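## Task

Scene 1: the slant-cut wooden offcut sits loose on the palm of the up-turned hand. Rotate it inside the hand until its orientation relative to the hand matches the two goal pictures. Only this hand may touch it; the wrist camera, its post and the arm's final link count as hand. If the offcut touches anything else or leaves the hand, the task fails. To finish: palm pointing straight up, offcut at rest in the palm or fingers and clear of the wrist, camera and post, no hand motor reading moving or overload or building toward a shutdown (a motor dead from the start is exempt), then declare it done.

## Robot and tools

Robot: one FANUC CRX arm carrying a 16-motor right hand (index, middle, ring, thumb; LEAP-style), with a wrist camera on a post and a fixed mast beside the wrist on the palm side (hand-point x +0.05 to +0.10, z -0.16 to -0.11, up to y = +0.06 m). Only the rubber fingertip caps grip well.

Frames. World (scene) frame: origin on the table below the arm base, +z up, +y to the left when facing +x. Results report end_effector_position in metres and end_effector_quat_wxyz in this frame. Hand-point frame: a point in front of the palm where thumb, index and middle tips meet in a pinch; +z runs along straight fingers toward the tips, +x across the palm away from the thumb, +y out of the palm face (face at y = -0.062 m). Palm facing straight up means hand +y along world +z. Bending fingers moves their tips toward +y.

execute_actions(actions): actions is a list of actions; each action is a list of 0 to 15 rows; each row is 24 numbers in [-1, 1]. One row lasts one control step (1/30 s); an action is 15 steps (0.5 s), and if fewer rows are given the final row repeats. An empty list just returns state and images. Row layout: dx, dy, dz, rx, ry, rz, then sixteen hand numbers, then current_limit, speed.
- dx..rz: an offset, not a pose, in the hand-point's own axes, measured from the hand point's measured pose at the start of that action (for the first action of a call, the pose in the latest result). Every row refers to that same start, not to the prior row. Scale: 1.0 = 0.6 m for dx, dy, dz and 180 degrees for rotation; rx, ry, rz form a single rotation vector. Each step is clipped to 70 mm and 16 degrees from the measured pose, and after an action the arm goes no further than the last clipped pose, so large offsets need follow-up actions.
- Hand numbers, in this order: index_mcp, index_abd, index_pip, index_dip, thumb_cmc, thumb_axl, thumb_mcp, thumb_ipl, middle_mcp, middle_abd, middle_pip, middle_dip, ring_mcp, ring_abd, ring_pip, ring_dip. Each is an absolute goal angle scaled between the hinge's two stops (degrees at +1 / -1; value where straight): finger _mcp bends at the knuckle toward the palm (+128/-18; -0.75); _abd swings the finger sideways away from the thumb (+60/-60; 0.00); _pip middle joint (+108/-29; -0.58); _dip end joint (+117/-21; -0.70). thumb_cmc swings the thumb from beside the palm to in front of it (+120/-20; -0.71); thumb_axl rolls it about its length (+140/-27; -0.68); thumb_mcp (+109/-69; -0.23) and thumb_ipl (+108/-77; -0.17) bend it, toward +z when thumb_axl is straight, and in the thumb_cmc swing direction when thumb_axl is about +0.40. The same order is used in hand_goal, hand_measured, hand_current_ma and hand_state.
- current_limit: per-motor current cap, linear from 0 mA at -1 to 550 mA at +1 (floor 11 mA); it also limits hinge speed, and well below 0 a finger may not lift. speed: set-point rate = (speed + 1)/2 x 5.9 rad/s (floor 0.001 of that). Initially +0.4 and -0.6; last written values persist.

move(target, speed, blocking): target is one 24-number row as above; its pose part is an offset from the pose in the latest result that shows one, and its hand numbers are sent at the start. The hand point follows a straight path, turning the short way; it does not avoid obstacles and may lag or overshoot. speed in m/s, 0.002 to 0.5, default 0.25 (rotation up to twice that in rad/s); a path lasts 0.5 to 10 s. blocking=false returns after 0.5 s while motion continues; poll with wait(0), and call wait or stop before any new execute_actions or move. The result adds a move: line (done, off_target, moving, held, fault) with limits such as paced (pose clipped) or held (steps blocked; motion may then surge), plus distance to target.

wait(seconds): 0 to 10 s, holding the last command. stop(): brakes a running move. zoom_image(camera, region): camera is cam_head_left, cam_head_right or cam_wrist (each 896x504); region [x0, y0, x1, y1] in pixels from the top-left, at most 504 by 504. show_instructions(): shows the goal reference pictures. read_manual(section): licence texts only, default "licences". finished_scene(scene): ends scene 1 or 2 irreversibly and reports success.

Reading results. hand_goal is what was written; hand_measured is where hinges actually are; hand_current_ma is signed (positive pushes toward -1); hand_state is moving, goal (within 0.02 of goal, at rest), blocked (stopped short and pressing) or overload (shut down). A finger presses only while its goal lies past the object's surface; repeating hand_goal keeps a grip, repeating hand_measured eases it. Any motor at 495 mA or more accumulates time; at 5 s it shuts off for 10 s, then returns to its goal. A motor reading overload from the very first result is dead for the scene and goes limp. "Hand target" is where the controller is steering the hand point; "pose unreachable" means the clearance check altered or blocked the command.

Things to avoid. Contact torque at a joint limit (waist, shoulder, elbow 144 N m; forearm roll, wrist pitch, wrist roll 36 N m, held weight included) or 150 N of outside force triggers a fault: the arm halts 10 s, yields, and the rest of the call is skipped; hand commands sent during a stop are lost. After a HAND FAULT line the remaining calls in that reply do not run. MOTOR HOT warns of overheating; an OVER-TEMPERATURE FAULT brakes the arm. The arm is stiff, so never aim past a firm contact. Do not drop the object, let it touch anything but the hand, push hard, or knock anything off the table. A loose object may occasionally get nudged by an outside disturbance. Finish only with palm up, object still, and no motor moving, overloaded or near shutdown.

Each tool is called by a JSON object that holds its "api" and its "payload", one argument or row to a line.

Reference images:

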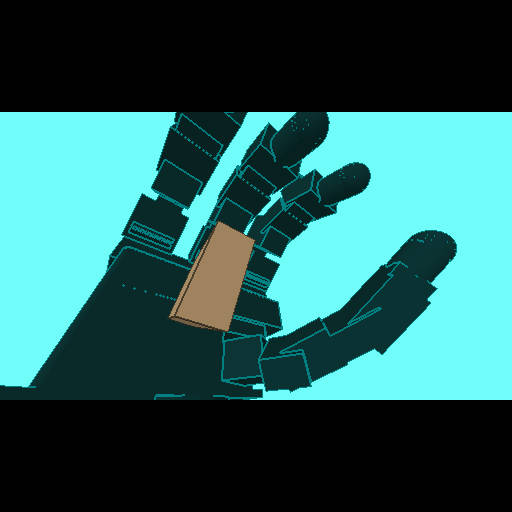

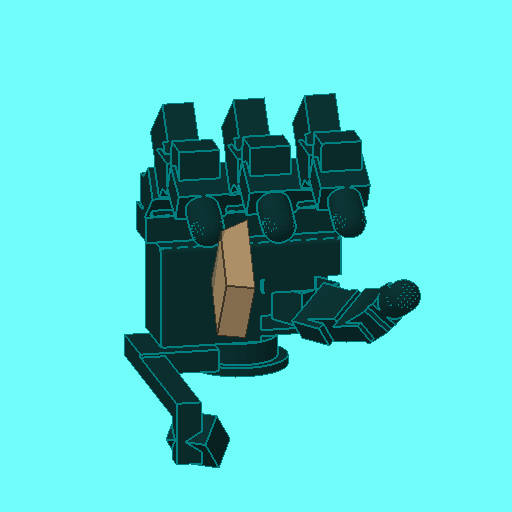

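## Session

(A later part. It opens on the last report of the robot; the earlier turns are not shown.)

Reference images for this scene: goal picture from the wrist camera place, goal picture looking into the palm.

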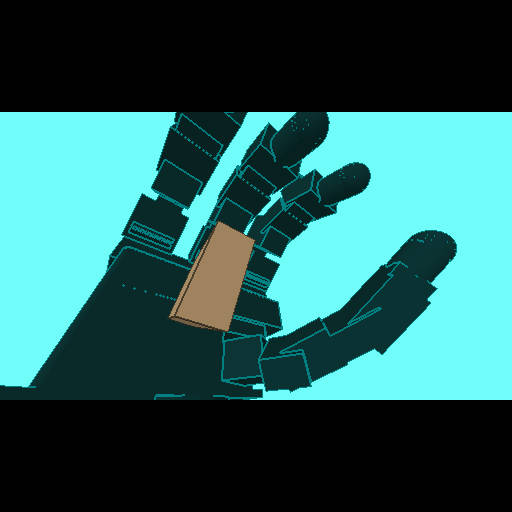

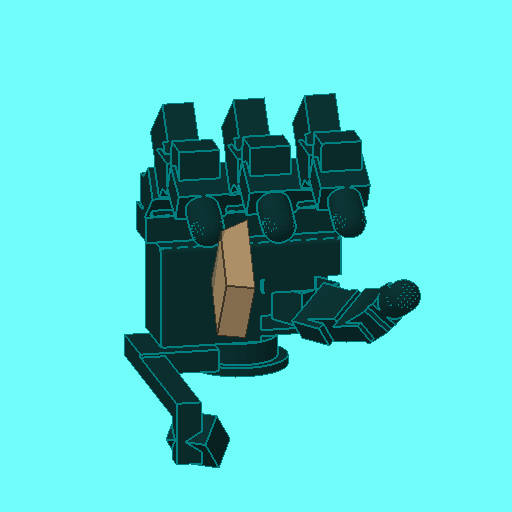

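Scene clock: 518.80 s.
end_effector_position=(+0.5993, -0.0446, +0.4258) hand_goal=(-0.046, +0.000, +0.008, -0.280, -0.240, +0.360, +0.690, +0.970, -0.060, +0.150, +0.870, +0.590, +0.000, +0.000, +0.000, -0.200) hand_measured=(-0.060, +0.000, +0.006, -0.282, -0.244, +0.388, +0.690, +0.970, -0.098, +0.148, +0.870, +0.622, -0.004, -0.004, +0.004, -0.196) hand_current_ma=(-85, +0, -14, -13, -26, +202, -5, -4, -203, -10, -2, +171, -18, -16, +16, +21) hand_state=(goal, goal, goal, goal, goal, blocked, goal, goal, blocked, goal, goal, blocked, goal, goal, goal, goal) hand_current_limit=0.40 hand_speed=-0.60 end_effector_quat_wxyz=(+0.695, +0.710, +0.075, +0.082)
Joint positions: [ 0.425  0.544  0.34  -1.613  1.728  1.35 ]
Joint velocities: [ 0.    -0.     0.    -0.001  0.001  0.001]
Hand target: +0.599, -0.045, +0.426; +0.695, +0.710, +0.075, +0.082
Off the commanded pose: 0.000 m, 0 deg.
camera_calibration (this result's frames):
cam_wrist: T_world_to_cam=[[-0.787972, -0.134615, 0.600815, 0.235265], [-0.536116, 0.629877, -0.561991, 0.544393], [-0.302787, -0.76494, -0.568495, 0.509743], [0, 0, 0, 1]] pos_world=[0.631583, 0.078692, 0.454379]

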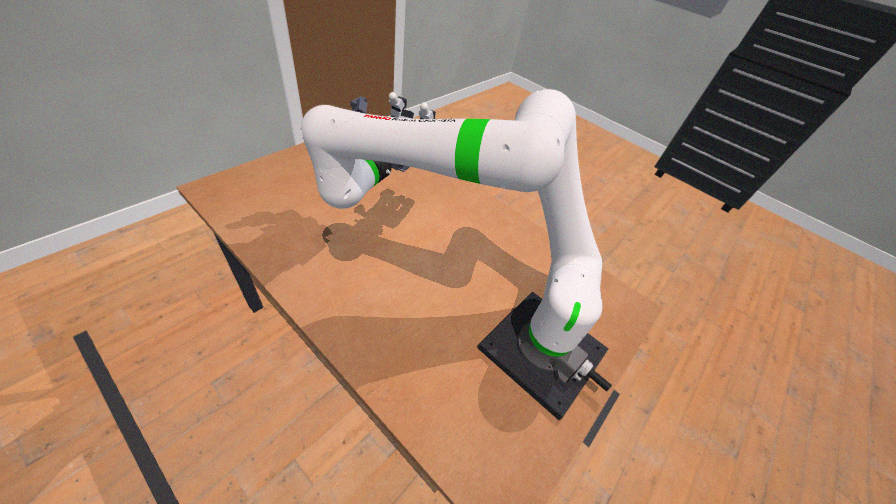

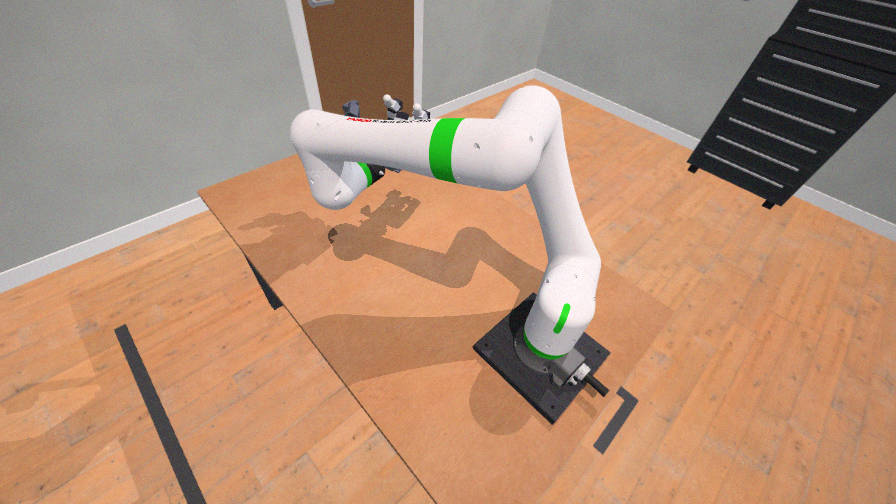

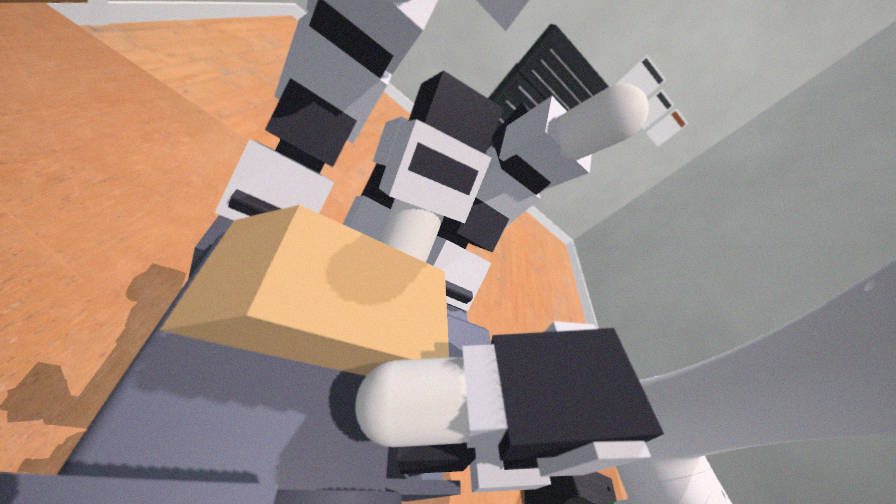

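{"api": "execute_actions", "payload": {
  "actions": [
    [[0,0,0,0,0,0,-0.046,0,0.008,-0.28,-0.2,0.36,0.587,0.952,-0.065,0.12,0.72,0.59,0.0,0,0.0,-0.2,0.4,-0.8]],
    [[0,0,0,0,0,0,-0.046,0,0.008,-0.28,-0.13,0.36,0.458,0.935,-0.065,0.08,0.57,0.59,0.0,0,0.0,-0.2,0.4,-0.8]]
  ]
}}

Scene clock: 574.07 s.
end_effector_position=(+0.5993, -0.0446, +0.4258) hand_goal=(-0.046, +0.000, +0.008, -0.280, -0.130, +0.360, +0.458, +0.934, -0.066, +0.080, +0.570, +0.590, +0.000, +0.000, +0.000, -0.200) hand_measured=(-0.060, +0.000, +0.006, -0.282, -0.144, +0.402, +0.458, +0.934, -0.110, +0.082, +0.590, +0.628, -0.004, -0.004, +0.004, -0.196) hand_current_ma=(-85, +0, -14, -13, -75, +297, -7, -2, -236, +11, +109, +203, -18, -16, +16, +21) hand_state=(goal, goal, goal, goal, goal, blocked, goal, goal, blocked, goal, moving, blocked, goal, goal, goal, goal) hand_current_limit=0.40 hand_speed=-0.80 end_effector_quat_wxyz=(+0.695, +0.710, +0.075, +0.082)
Joint positions: [ 0.425  0.544  0.34  -1.613  1.728  1.35 ]
Joint velocities: [-0.     0.001  0.    -0.     0.001 -0.   ]
Hand target: +0.599, -0.045, +0.426; +0.695, +0.710, +0.075, +0.082
Off the commanded pose: 0.000 m, 0 deg.
camera_calibration (this result's frames):
cam_wrist: T_world_to_cam=[[-0.787972, -0.134615, 0.600815, 0.235265], [-0.536116, 0.629878, -0.561991, 0.544393], [-0.302787, -0.76494, -0.568495, 0.509743], [0, 0, 0, 1]] pos_world=[0.631583, 0.078692, 0.454379]

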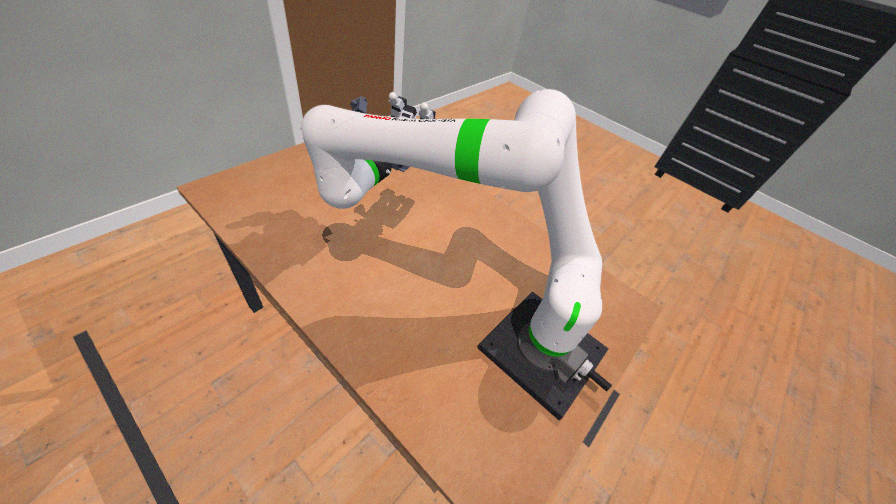

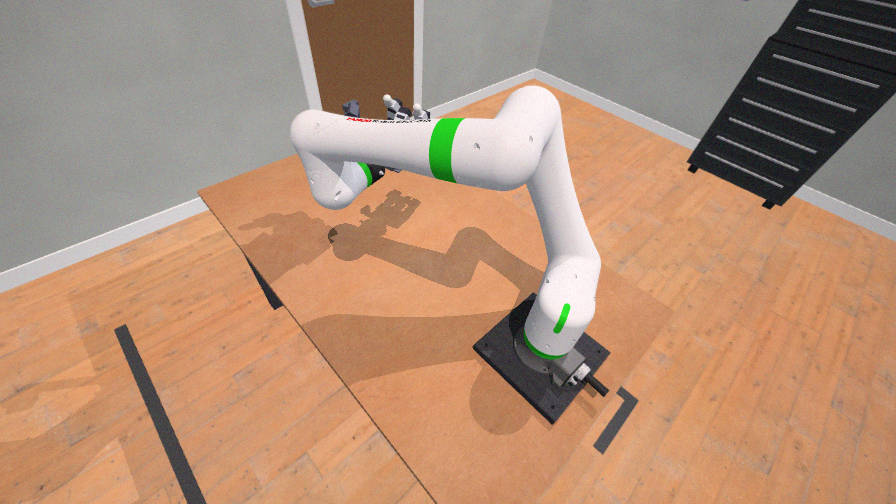

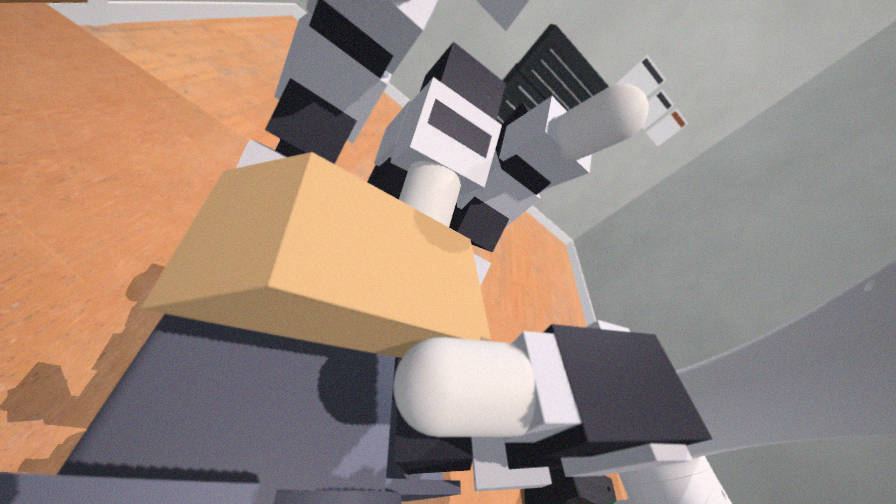

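{"api": "execute_actions", "payload": {
  "actions": [
    [[0,0,0,0,0,0,-0.046,0,0.008,-0.28,-0.13,0.38,0.458,0.935,-0.075,0.08,0.57,0.6,0.3,0,-0.3,0.64,0.4,0]],
    [[0,0,0,0,0,0,-0.046,0,0.008,-0.28,-0.13,0.38,0.458,0.935,-0.075,0.08,0.57,0.6,0.38,0,-0.1,0.64,0.4,-0.4]],
    [[0,0,0,0,0,0,-0.046,0,0.008,-0.28,-0.13,0.38,0.458,0.935,-0.075,0.08,0.57,0.6,0.38,0,0.15,0.64,0.4,-0.7]]
  ]
}}

Scene clock: 593.07 s.
end_effector_position=(+0.5993, -0.0446, +0.4258) hand_goal=(-0.046, +0.000, +0.008, -0.280, -0.130, +0.380, +0.458, +0.934, -0.076, +0.080, +0.570, +0.600, +0.380, +0.000, +0.150, +0.640) hand_measured=(-0.060, +0.000, +0.006, -0.282, -0.134, +0.408, +0.458, +0.934, -0.112, +0.082, +0.582, +0.628, +0.376, -0.004, +0.148, +0.638) hand_current_ma=(-85, +0, -14, -13, -25, +196, -5, -2, -190, +11, +72, +149, -19, -14, -7, -13) hand_state=(goal, goal, goal, goal, goal, blocked, goal, goal, blocked, goal, goal, blocked, goal, goal, moving, goal) hand_current_limit=0.40 hand_speed=-0.70 end_effector_quat_wxyz=(+0.695, +0.710, +0.075, +0.082)
Joint positions: [ 0.425  0.544  0.34  -1.613  1.728  1.35 ]
Joint velocities: [ 0.     0.001 -0.    -0.     0.     0.   ]
Hand target: +0.599, -0.045, +0.426; +0.695, +0.710, +0.075, +0.082
Off the commanded pose: 0.000 m, 0 deg.
camera_calibration (this result's frames):
cam_wrist: T_world_to_cam=[[-0.787972, -0.134615, 0.600815, 0.235265], [-0.536116, 0.629878, -0.561991, 0.544393], [-0.302787, -0.76494, -0.568495, 0.509743], [0, 0, 0, 1]] pos_world=[0.631583, 0.078692, 0.454379]

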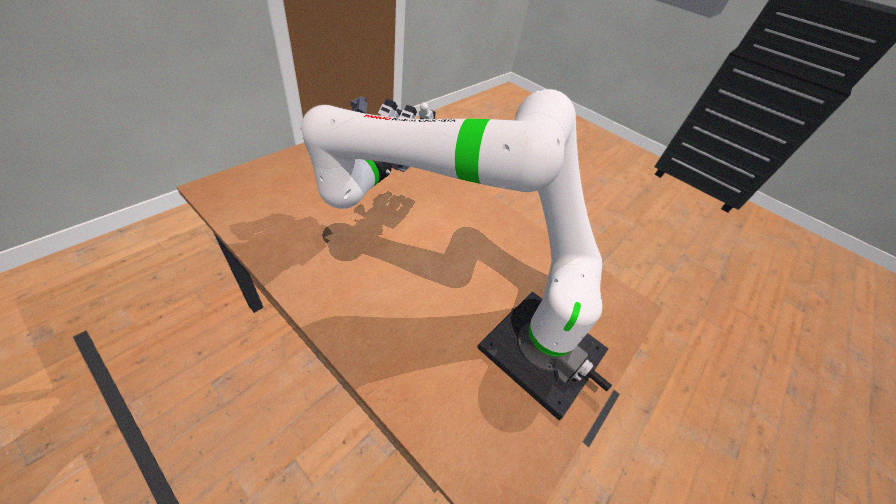

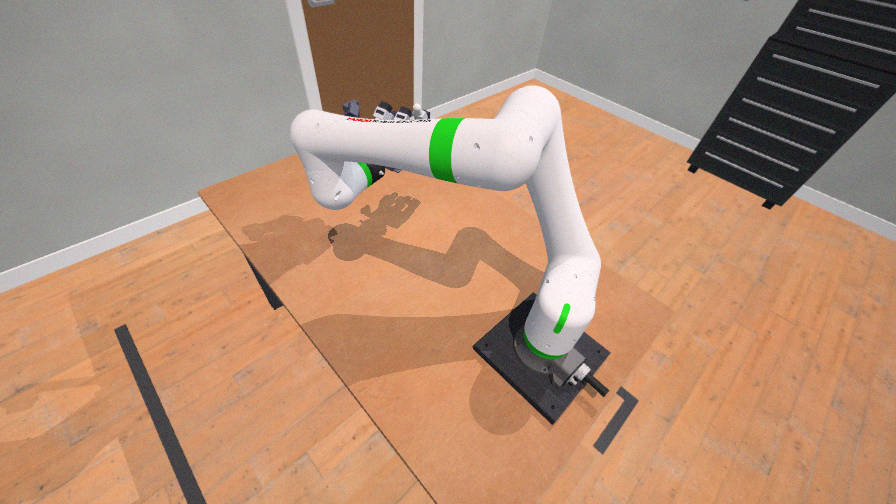

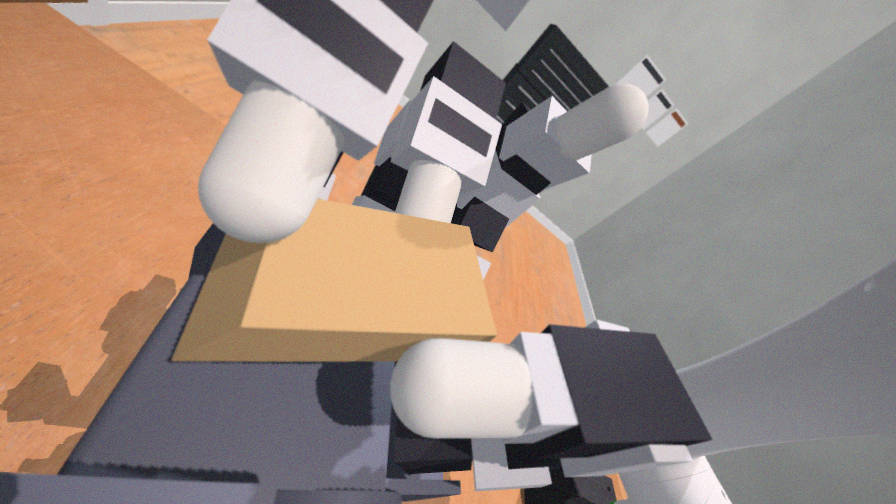

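{"api": "execute_actions", "payload": {
  "actions": [
    [[0,0,0,0,0,0,-0.046,0,0.008,-0.28,-0.06,0.38,0.354,0.89,-0.045,0.04,0.40,0.6,0.4,-0.2,0.17,0.64,0.4,-0.8]],
    [[0,0,0,0,0,0,-0.046,0,0.008,-0.28,0.01,0.38,0.25,0.844,0.005,0.0,0.216,0.6,0.45,-0.4,0.15,0.64,0.4,-0.8]]
  ]
}}

Scene clock: 611.27 s.
end_effector_position=(+0.5993, -0.0446, +0.4258) hand_goal=(-0.046, +0.000, +0.008, -0.280, +0.010, +0.380, +0.250, +0.844, +0.004, +0.000, +0.216, +0.600, +0.450, -0.400, +0.150, +0.640) hand_measured=(-0.060, +0.000, +0.006, -0.282, +0.004, +0.408, +0.250, +0.846, -0.040, +0.000, +0.236, +0.622, +0.434, -0.354, +0.148, +0.638) hand_current_ma=(-85, +0, -14, -13, -28, +196, -4, +11, -236, -3, +107, +115, -95, +205, -14, -12) hand_state=(goal, goal, goal, goal, goal, blocked, goal, goal, blocked, goal, moving, blocked, goal, blocked, goal, goal) hand_current_limit=0.40 hand_speed=-0.80 end_effector_quat_wxyz=(+0.695, +0.710, +0.075, +0.082)
Joint positions: [ 0.425  0.544  0.34  -1.613  1.728  1.35 ]
Joint velocities: [-0.    -0.001 -0.    -0.    -0.    -0.001]
Hand target: +0.599, -0.045, +0.426; +0.695, +0.710, +0.075, +0.082
Off the commanded pose: 0.000 m, 0 deg.
camera_calibration (this result's frames):
cam_wrist: T_world_to_cam=[[-0.787972, -0.134615, 0.600815, 0.235265], [-0.536115, 0.629878, -0.561992, 0.544393], [-0.302787, -0.76494, -0.568495, 0.509743], [0, 0, 0, 1]] pos_world=[0.631583, 0.078692, 0.45438]

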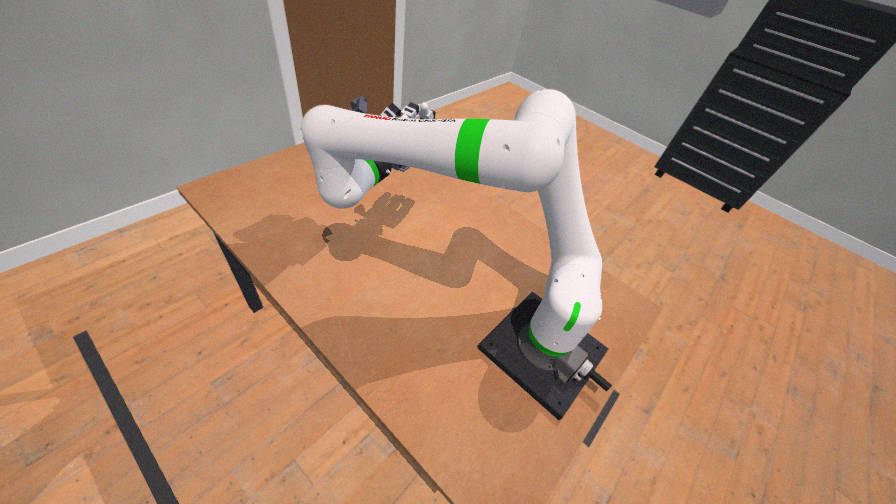

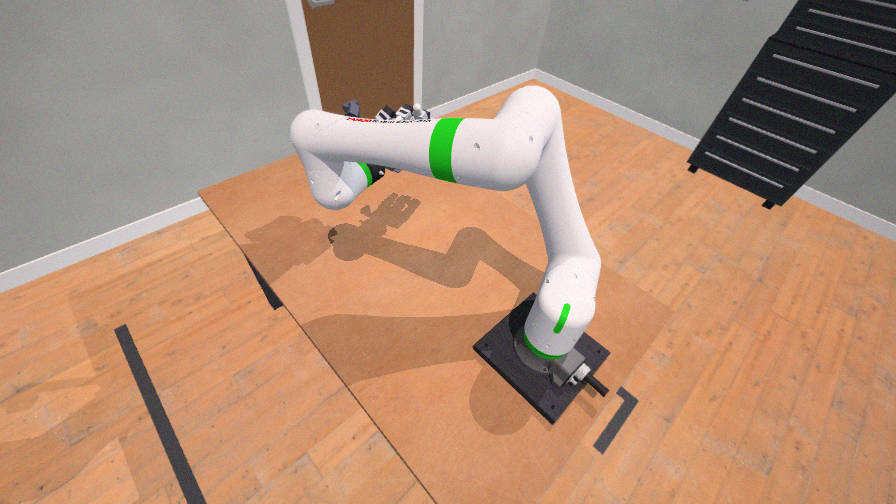

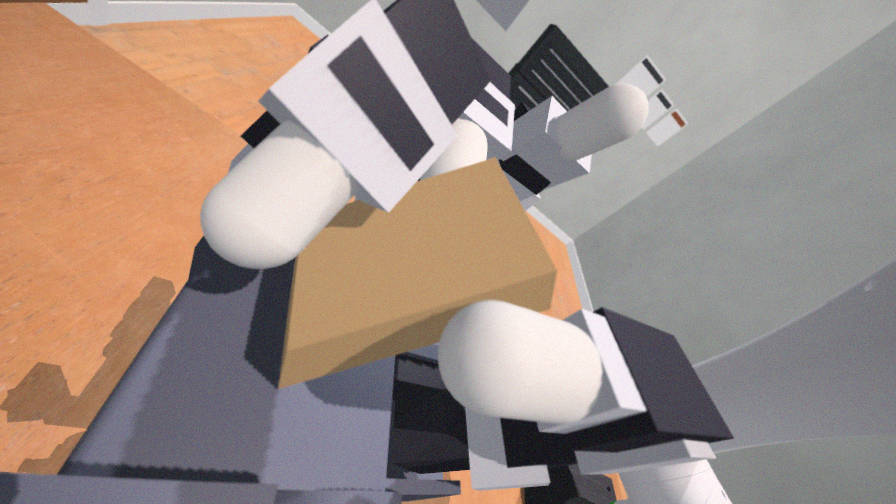

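{"api": "execute_actions", "payload": {
  "actions": [
    [[0,0,0,0,0,0,-0.046,0,0.008,-0.28,0.08,0.38,0.163,0.805,0.075,0.0,0.0,0.6,0.6,-0.3,0.05,0.6,0.4,-0.75]],
    [[0,0,0,0,0,0,-0.046,0,0.008,-0.28,0.08,0.38,0.163,0.805,0.075,0.0,0.0,0.6,0.9,-0.35,-0.2,0.2,0.4,-0.3]]
  ]
}}

Scene clock: 695.77 s.
end_effector_position=(+0.5993, -0.0446, +0.4258) hand_goal=(-0.046, +0.000, +0.008, -0.280, +0.080, +0.380, +0.162, +0.804, +0.074, +0.000, +0.000, +0.600, +0.900, -0.350, -0.200, +0.200) hand_measured=(-0.060, +0.000, +0.006, -0.282, +0.078, +0.402, +0.170, +0.810, +0.030, +0.000, +0.000, +0.608, +0.904, -0.348, -0.192, +0.204) hand_current_ma=(-85, +0, -14, -13, -13, +150, +51, +38, -239, -3, -5, +47, +19, +8, +41, +21) hand_state=(goal, goal, goal, goal, goal, blocked, goal, goal, blocked, goal, goal, goal, goal, goal, goal, moving) hand_current_limit=0.40 hand_speed=-0.30 end_effector_quat_wxyz=(+0.695, +0.710, +0.075, +0.082)
Joint positions: [ 0.425  0.544  0.34  -1.613  1.728  1.35 ]
Joint velocities: [ 0.     0.     0.     0.001 -0.001  0.   ]
Hand target: +0.599, -0.045, +0.426; +0.695, +0.710, +0.075, +0.082
Off the commanded pose: 0.000 m, 0 deg.

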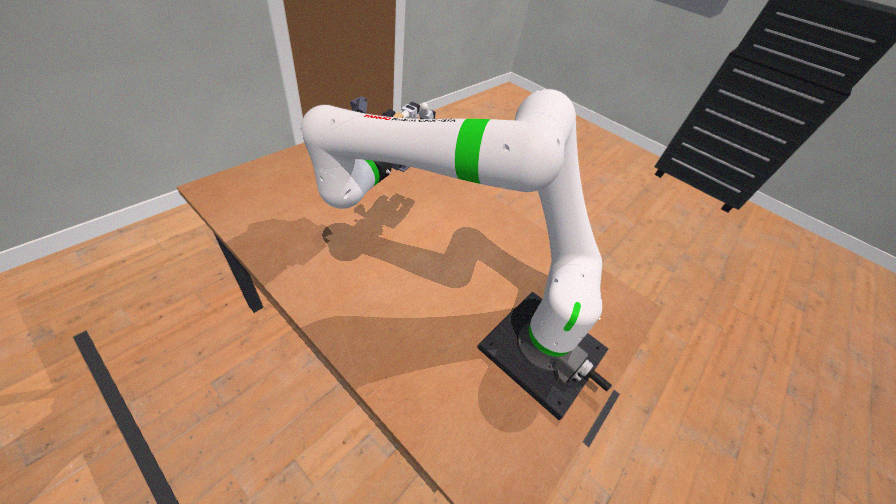

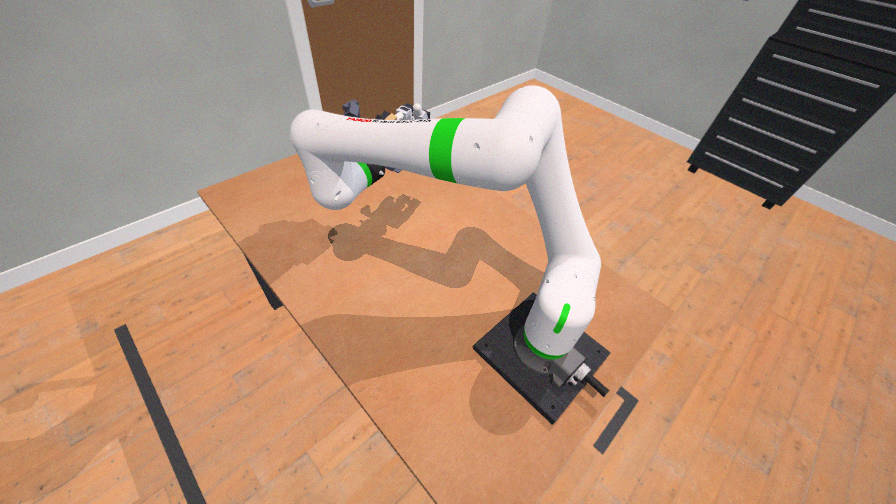

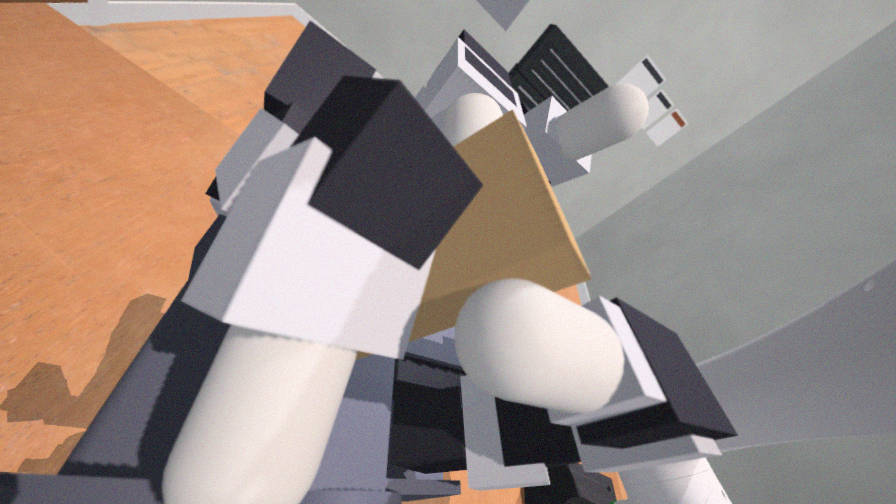

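{"api": "execute_actions", "payload": {
  "actions": []
}}

Scene clock: 734.57 s.
end_effector_position=(+0.5993, -0.0446, +0.4258) hand_goal=(-0.046, +0.000, +0.008, -0.280, +0.080, +0.380, +0.162, +0.804, +0.074, +0.000, +0.000, +0.600, +0.900, -0.350, -0.200, +0.200) hand_measured=(-0.060, +0.000, +0.006, -0.282, +0.078, +0.402, +0.170, +0.810, +0.030, +0.000, +0.000, +0.608, +0.904, -0.348, -0.192, +0.204) hand_current_ma=(-85, +0, -14, -13, -13, +150, +51, +38, -239, -3, -5, +47, +19, +8, +41, +22) hand_state=(goal, goal, goal, goal, goal, blocked, goal, goal, blocked, goal, goal, goal, goal, goal, goal, goal) hand_current_limit=0.40 hand_speed=-0.30 end_effector_quat_wxyz=(+0.695, +0.710, +0.075, +0.082)
Joint positions: [ 0.425  0.544  0.34  -1.613  1.728  1.35 ]
Joint velocities: [-0.    -0.     0.    -0.001 -0.001 -0.   ]
Hand target: +0.599, -0.045, +0.426; +0.695, +0.710, +0.075, +0.082
Off the commanded pose: 0.000 m, 0 deg.
camera_calibration (this result's frames):
cam_wrist: T_world_to_cam=[[-0.787972, -0.134616, 0.600815, 0.235265], [-0.536116, 0.629877, -0.561991, 0.544393], [-0.302787, -0.76494, -0.568495, 0.509742], [0, 0, 0, 1]] pos_world=[0.631583, 0.0786921, 0.45438]

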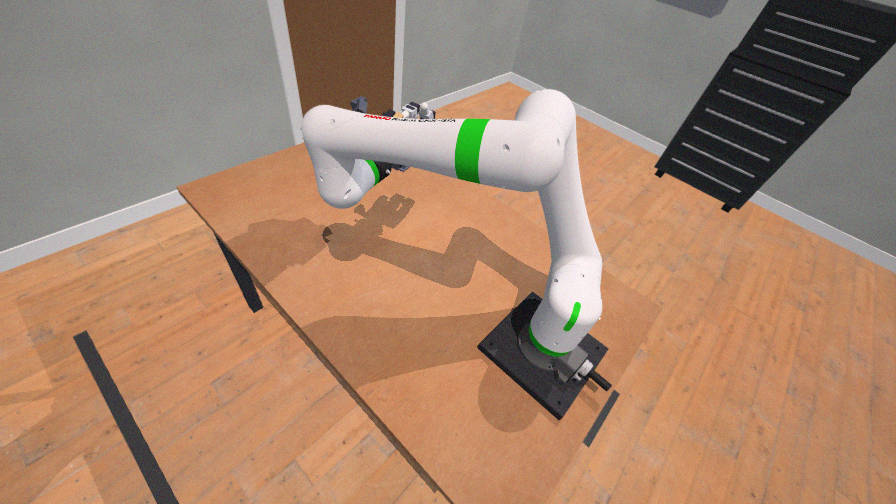

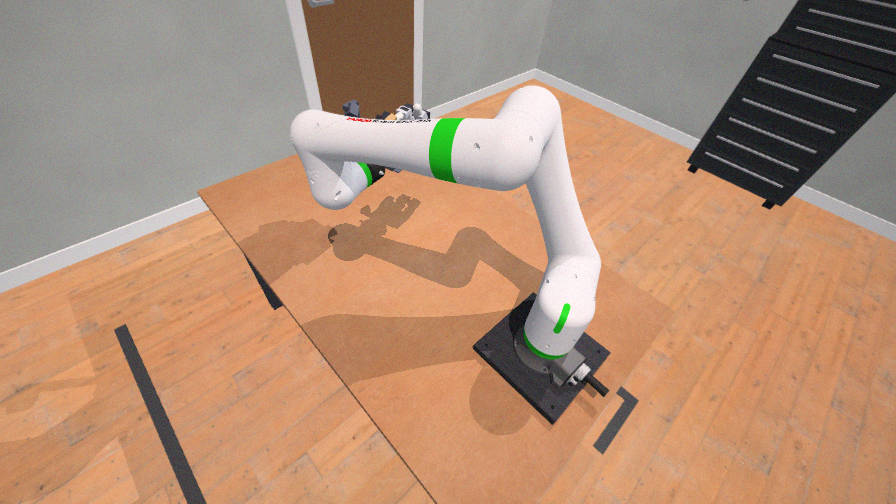

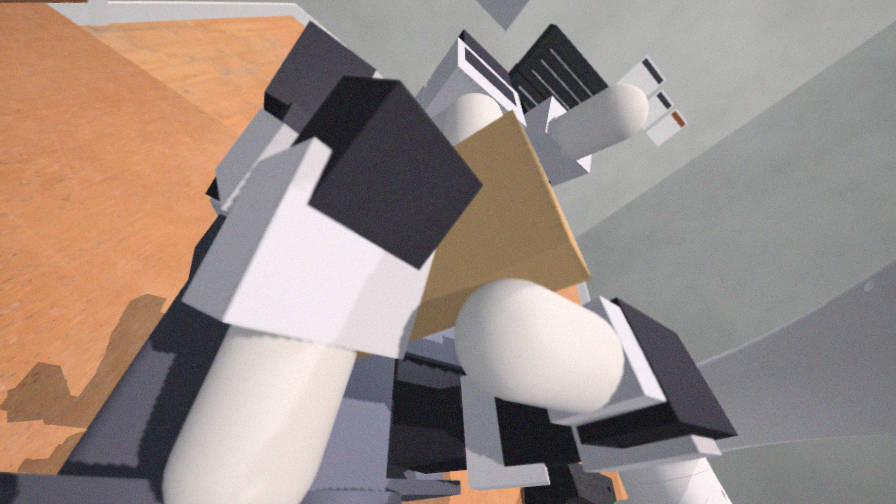

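{"api": "execute_actions", "payload": {
  "actions": [
    [[0,0,0,0,0,0,-0.046,0,0.008,-0.28,0.08,0.38,0.163,0.805,0.075,0,0,0.6,0.95,-0.55,-0.2,0.2,0.4,-0.6]]
  ]
}}

Scene clock: 751.40 s.
end_effector_position=(+0.5993, -0.0446, +0.4258) hand_goal=(-0.046, +0.000, +0.008, -0.280, +0.080, +0.380, +0.162, +0.804, +0.074, +0.000, +0.000, +0.600, +0.950, -0.550, -0.200, +0.200) hand_measured=(-0.060, +0.000, +0.006, -0.282, +0.070, +0.400, +0.164, +0.810, +0.030, +0.000, -0.002, +0.608, +0.938, -0.408, -0.200, +0.202) hand_current_ma=(-85, +0, -14, -13, -52, +134, +8, +38, -236, -3, -12, +46, -69, +385, +0, +7) hand_state=(goal, goal, goal, goal, goal, goal, goal, goal, blocked, goal, goal, goal, goal, blocked, goal, goal) hand_current_limit=0.40 hand_speed=-0.60 end_effector_quat_wxyz=(+0.695, +0.710, +0.075, +0.082)
Joint positions: [ 0.425  0.544  0.34  -1.613  1.728  1.35 ]
Joint velocities: [-0.    -0.001 -0.     0.     0.    -0.001]
Hand target: +0.599, -0.045, +0.426; +0.695, +0.710, +0.075, +0.082
Off the commanded pose: 0.000 m, 0 deg.
camera_calibration (this result's frames):
cam_wrist: T_world_to_cam=[[-0.787972, -0.134615, 0.600815, 0.235265], [-0.536116, 0.629877, -0.561991, 0.544393], [-0.302787, -0.76494, -0.568495, 0.509743], [0, 0, 0, 1]] pos_world=[0.631583, 0.0786921, 0.454379]

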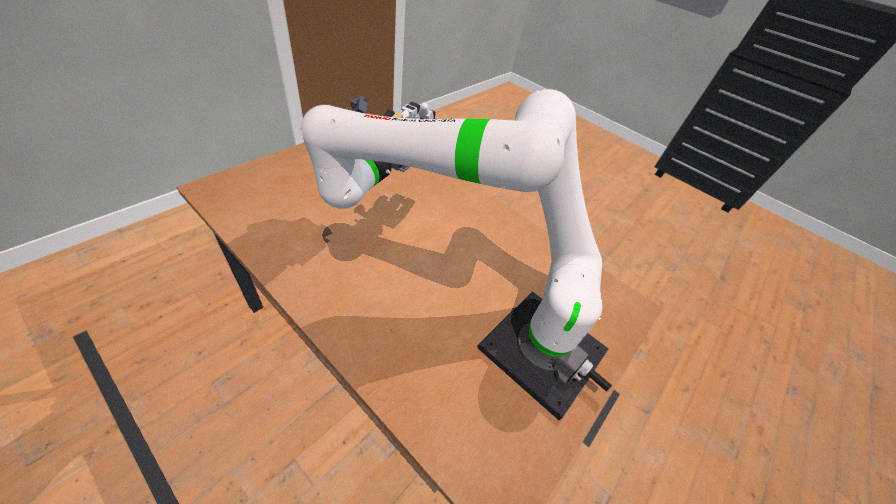

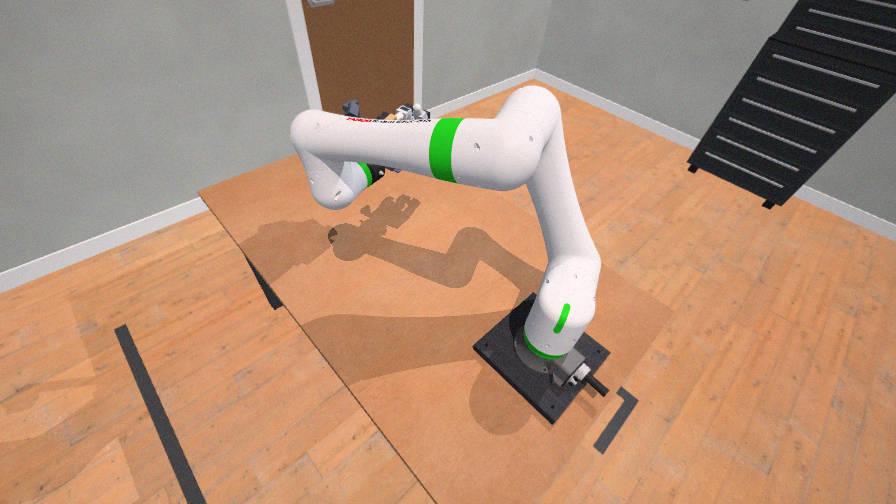

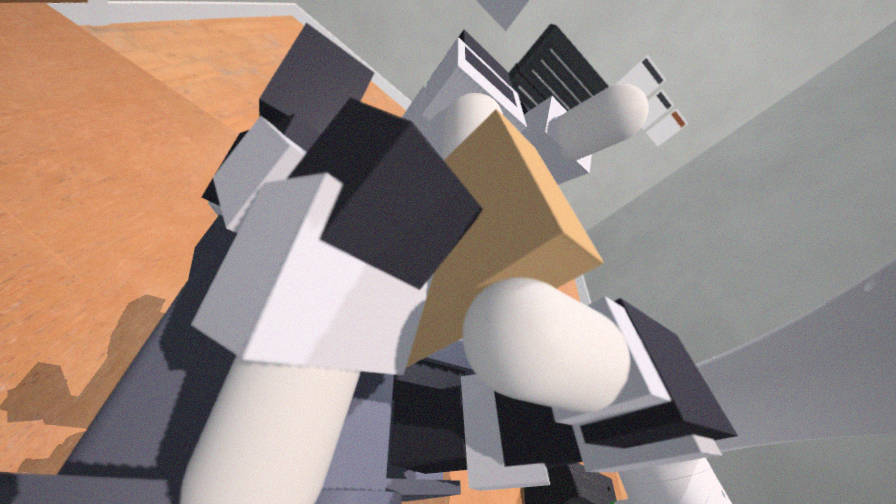

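{"api": "execute_actions", "payload": {
  "actions": [
    [[0,0,0,0,0,0,-0.046,0,0.008,-0.28,0.08,0.38,0.163,0.805,0.075,0,0,0.6,1,-0.42,0.0,0.2,0.4,-0.6]],
    [[0,0,0,0,0,0,-0.046,0,0.008,-0.28,0.08,0.38,0.163,0.805,0.075,0,0,0.6,1,-0.6,0.0,0.2,0.4,-0.6]]
  ]
}}

Scene clock: 761.53 s.
end_effector_position=(+0.5993, -0.0446, +0.4258) hand_goal=(-0.046, +0.000, +0.008, -0.280, +0.080, +0.380, +0.162, +0.804, +0.074, +0.000, +0.000, +0.600, +1.000, -0.600, +0.000, +0.200) hand_measured=(-0.060, +0.000, +0.006, -0.282, +0.070, +0.400, +0.162, +0.810, +0.030, +0.000, -0.002, +0.608, +0.940, -0.410, -0.182, +0.190) hand_current_ma=(-85, +0, -14, -13, -55, +134, +5, +38, -236, -3, -14, +46, -350, +385, -385, -52) hand_state=(goal, goal, goal, goal, goal, goal, goal, goal, blocked, goal, goal, goal, blocked, blocked, blocked, goal) hand_current_limit=0.40 hand_speed=-0.60 end_effector_quat_wxyz=(+0.695, +0.710, +0.075, +0.082)
Joint positions: [ 0.425  0.544  0.34  -1.613  1.728  1.35 ]
Joint velocities: [-0.     0.    -0.001 -0.001 -0.     0.   ]
Hand target: +0.599, -0.045, +0.426; +0.695, +0.710, +0.075, +0.082
Off the commanded pose: 0.000 m, 0 deg.
camera_calibration (this result's frames):
cam_wrist: T_world_to_cam=[[-0.787972, -0.134615, 0.600815, 0.235265], [-0.536116, 0.629877, -0.561992, 0.544393], [-0.302787, -0.76494, -0.568495, 0.509743], [0, 0, 0, 1]] pos_world=[0.631583, 0.0786921, 0.454379]

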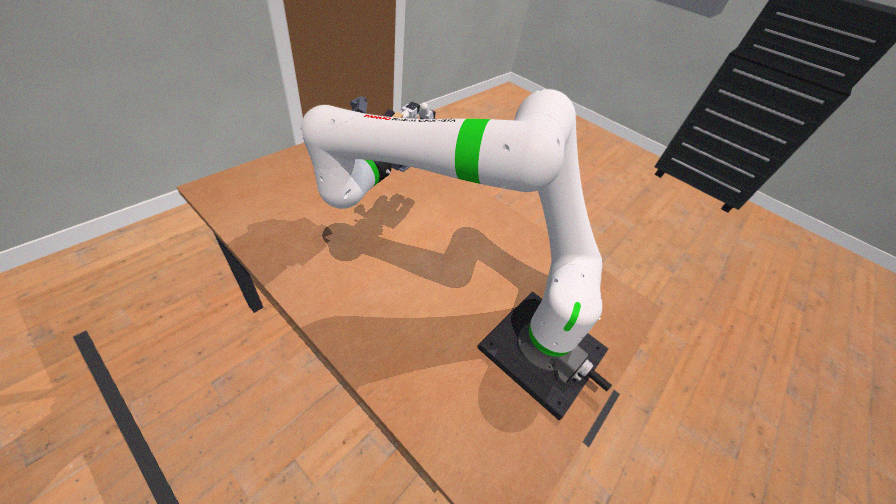

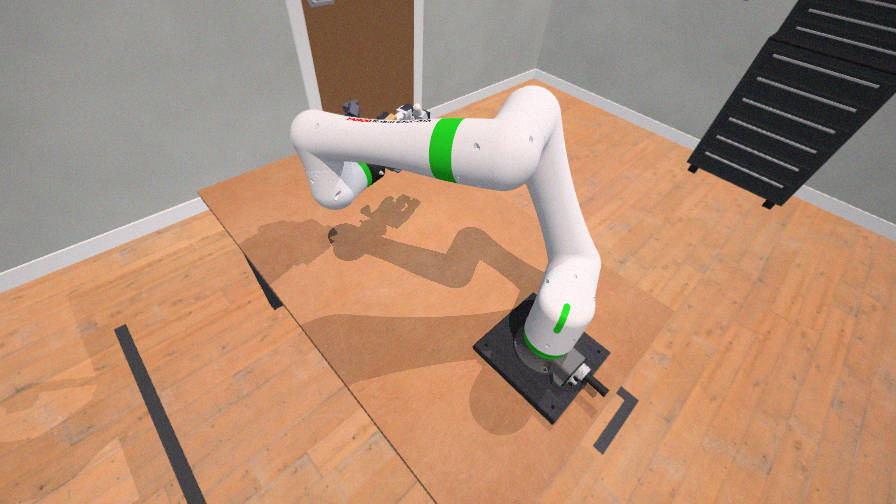

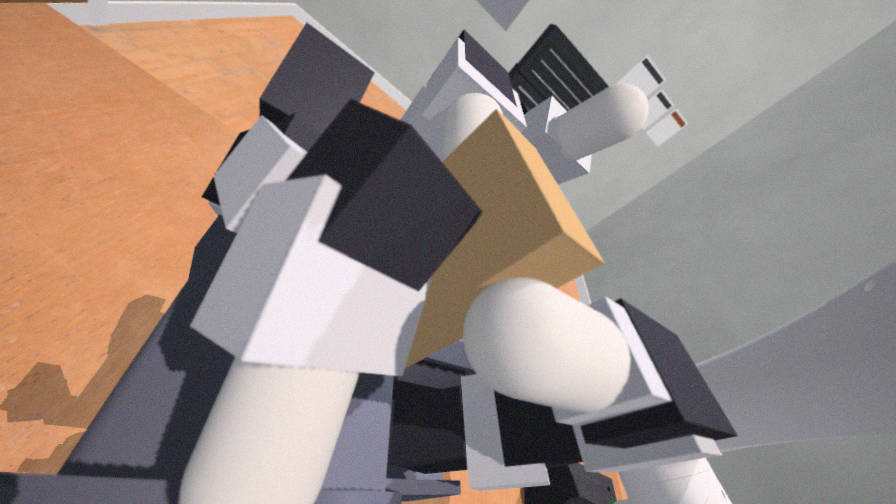

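{"api": "execute_actions", "payload": {
  "actions": [
    [[0,0,0,0,0,0,-0.3,-0.2,0.008,-0.28,0.08,0.38,0.163,0.805,0.075,0,0,0.6,0.9,-0.1,-0.2,0.2,0.4,-0.2]],
    [[0,0,0,0,0,0,-0.3,-0.2,0.008,-0.28,0.08,0.38,0.163,0.805,0.075,0,0,0.6,0.0,0.3,-0.2,-0.2,0.4,-0.2]]
  ]
}}

Scene clock: 849.63 s.
end_effector_position=(+0.5993, -0.0446, +0.4258) hand_goal=(-0.300, -0.200, +0.008, -0.280, +0.080, +0.380, +0.162, +0.804, +0.074, +0.000, +0.000, +0.600, +0.000, +0.300, -0.200, -0.200) hand_measured=(-0.306, -0.198, +0.006, -0.282, +0.078, +0.400, +0.164, +0.810, +0.030, +0.000, -0.004, +0.608, +0.508, +0.298, -0.194, -0.194) hand_current_ma=(-36, +12, -11, -13, -12, +133, +8, +38, -236, -3, -17, +43, +66, -7, +29, +20) hand_state=(goal, goal, goal, goal, goal, goal, goal, goal, blocked, goal, goal, goal, moving, moving, goal, moving) hand_current_limit=0.40 hand_speed=-0.20 end_effector_quat_wxyz=(+0.695, +0.710, +0.075, +0.082)
Joint positions: [ 0.425  0.544  0.34  -1.613  1.728  1.35 ]
Joint velocities: [ 0.     0.    -0.001  0.    -0.     0.001]
Hand target: +0.599, -0.045, +0.426; +0.695, +0.710, +0.075, +0.082
Off the commanded pose: 0.000 m, 0 deg.
camera_calibration (this result's frames):
cam_wrist: T_world_to_cam=[[-0.787972, -0.134616, 0.600815, 0.235265], [-0.536116, 0.629877, -0.561991, 0.544393], [-0.302787, -0.76494, -0.568495, 0.509742], [0, 0, 0, 1]] pos_world=[0.631583, 0.078692, 0.454379]

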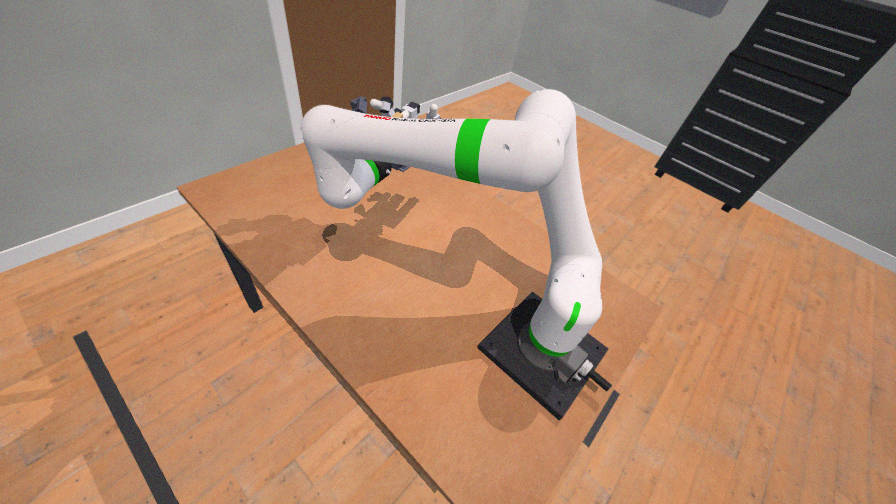

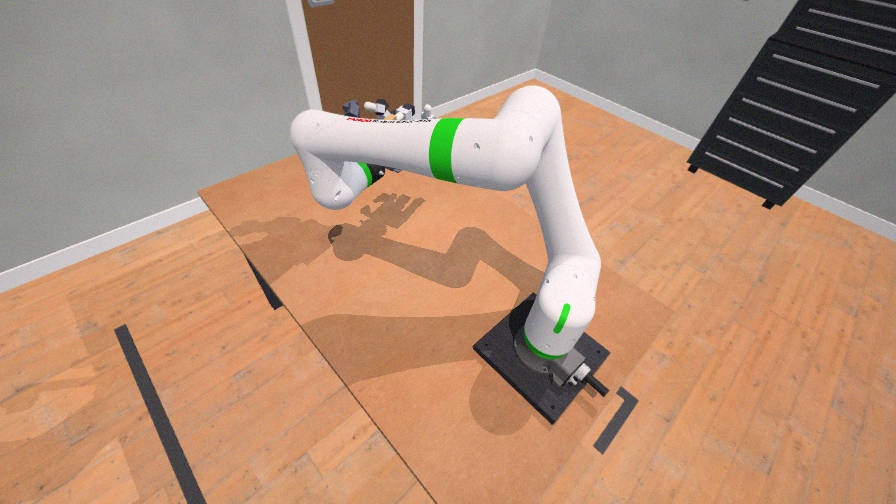

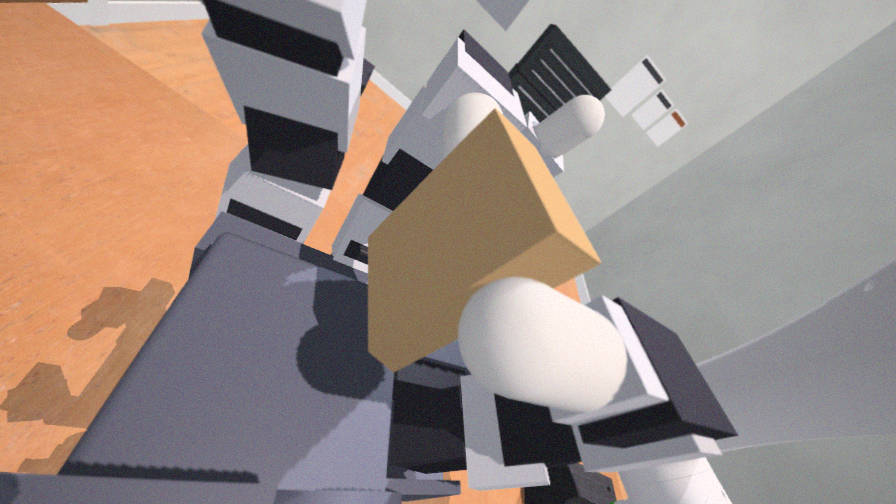

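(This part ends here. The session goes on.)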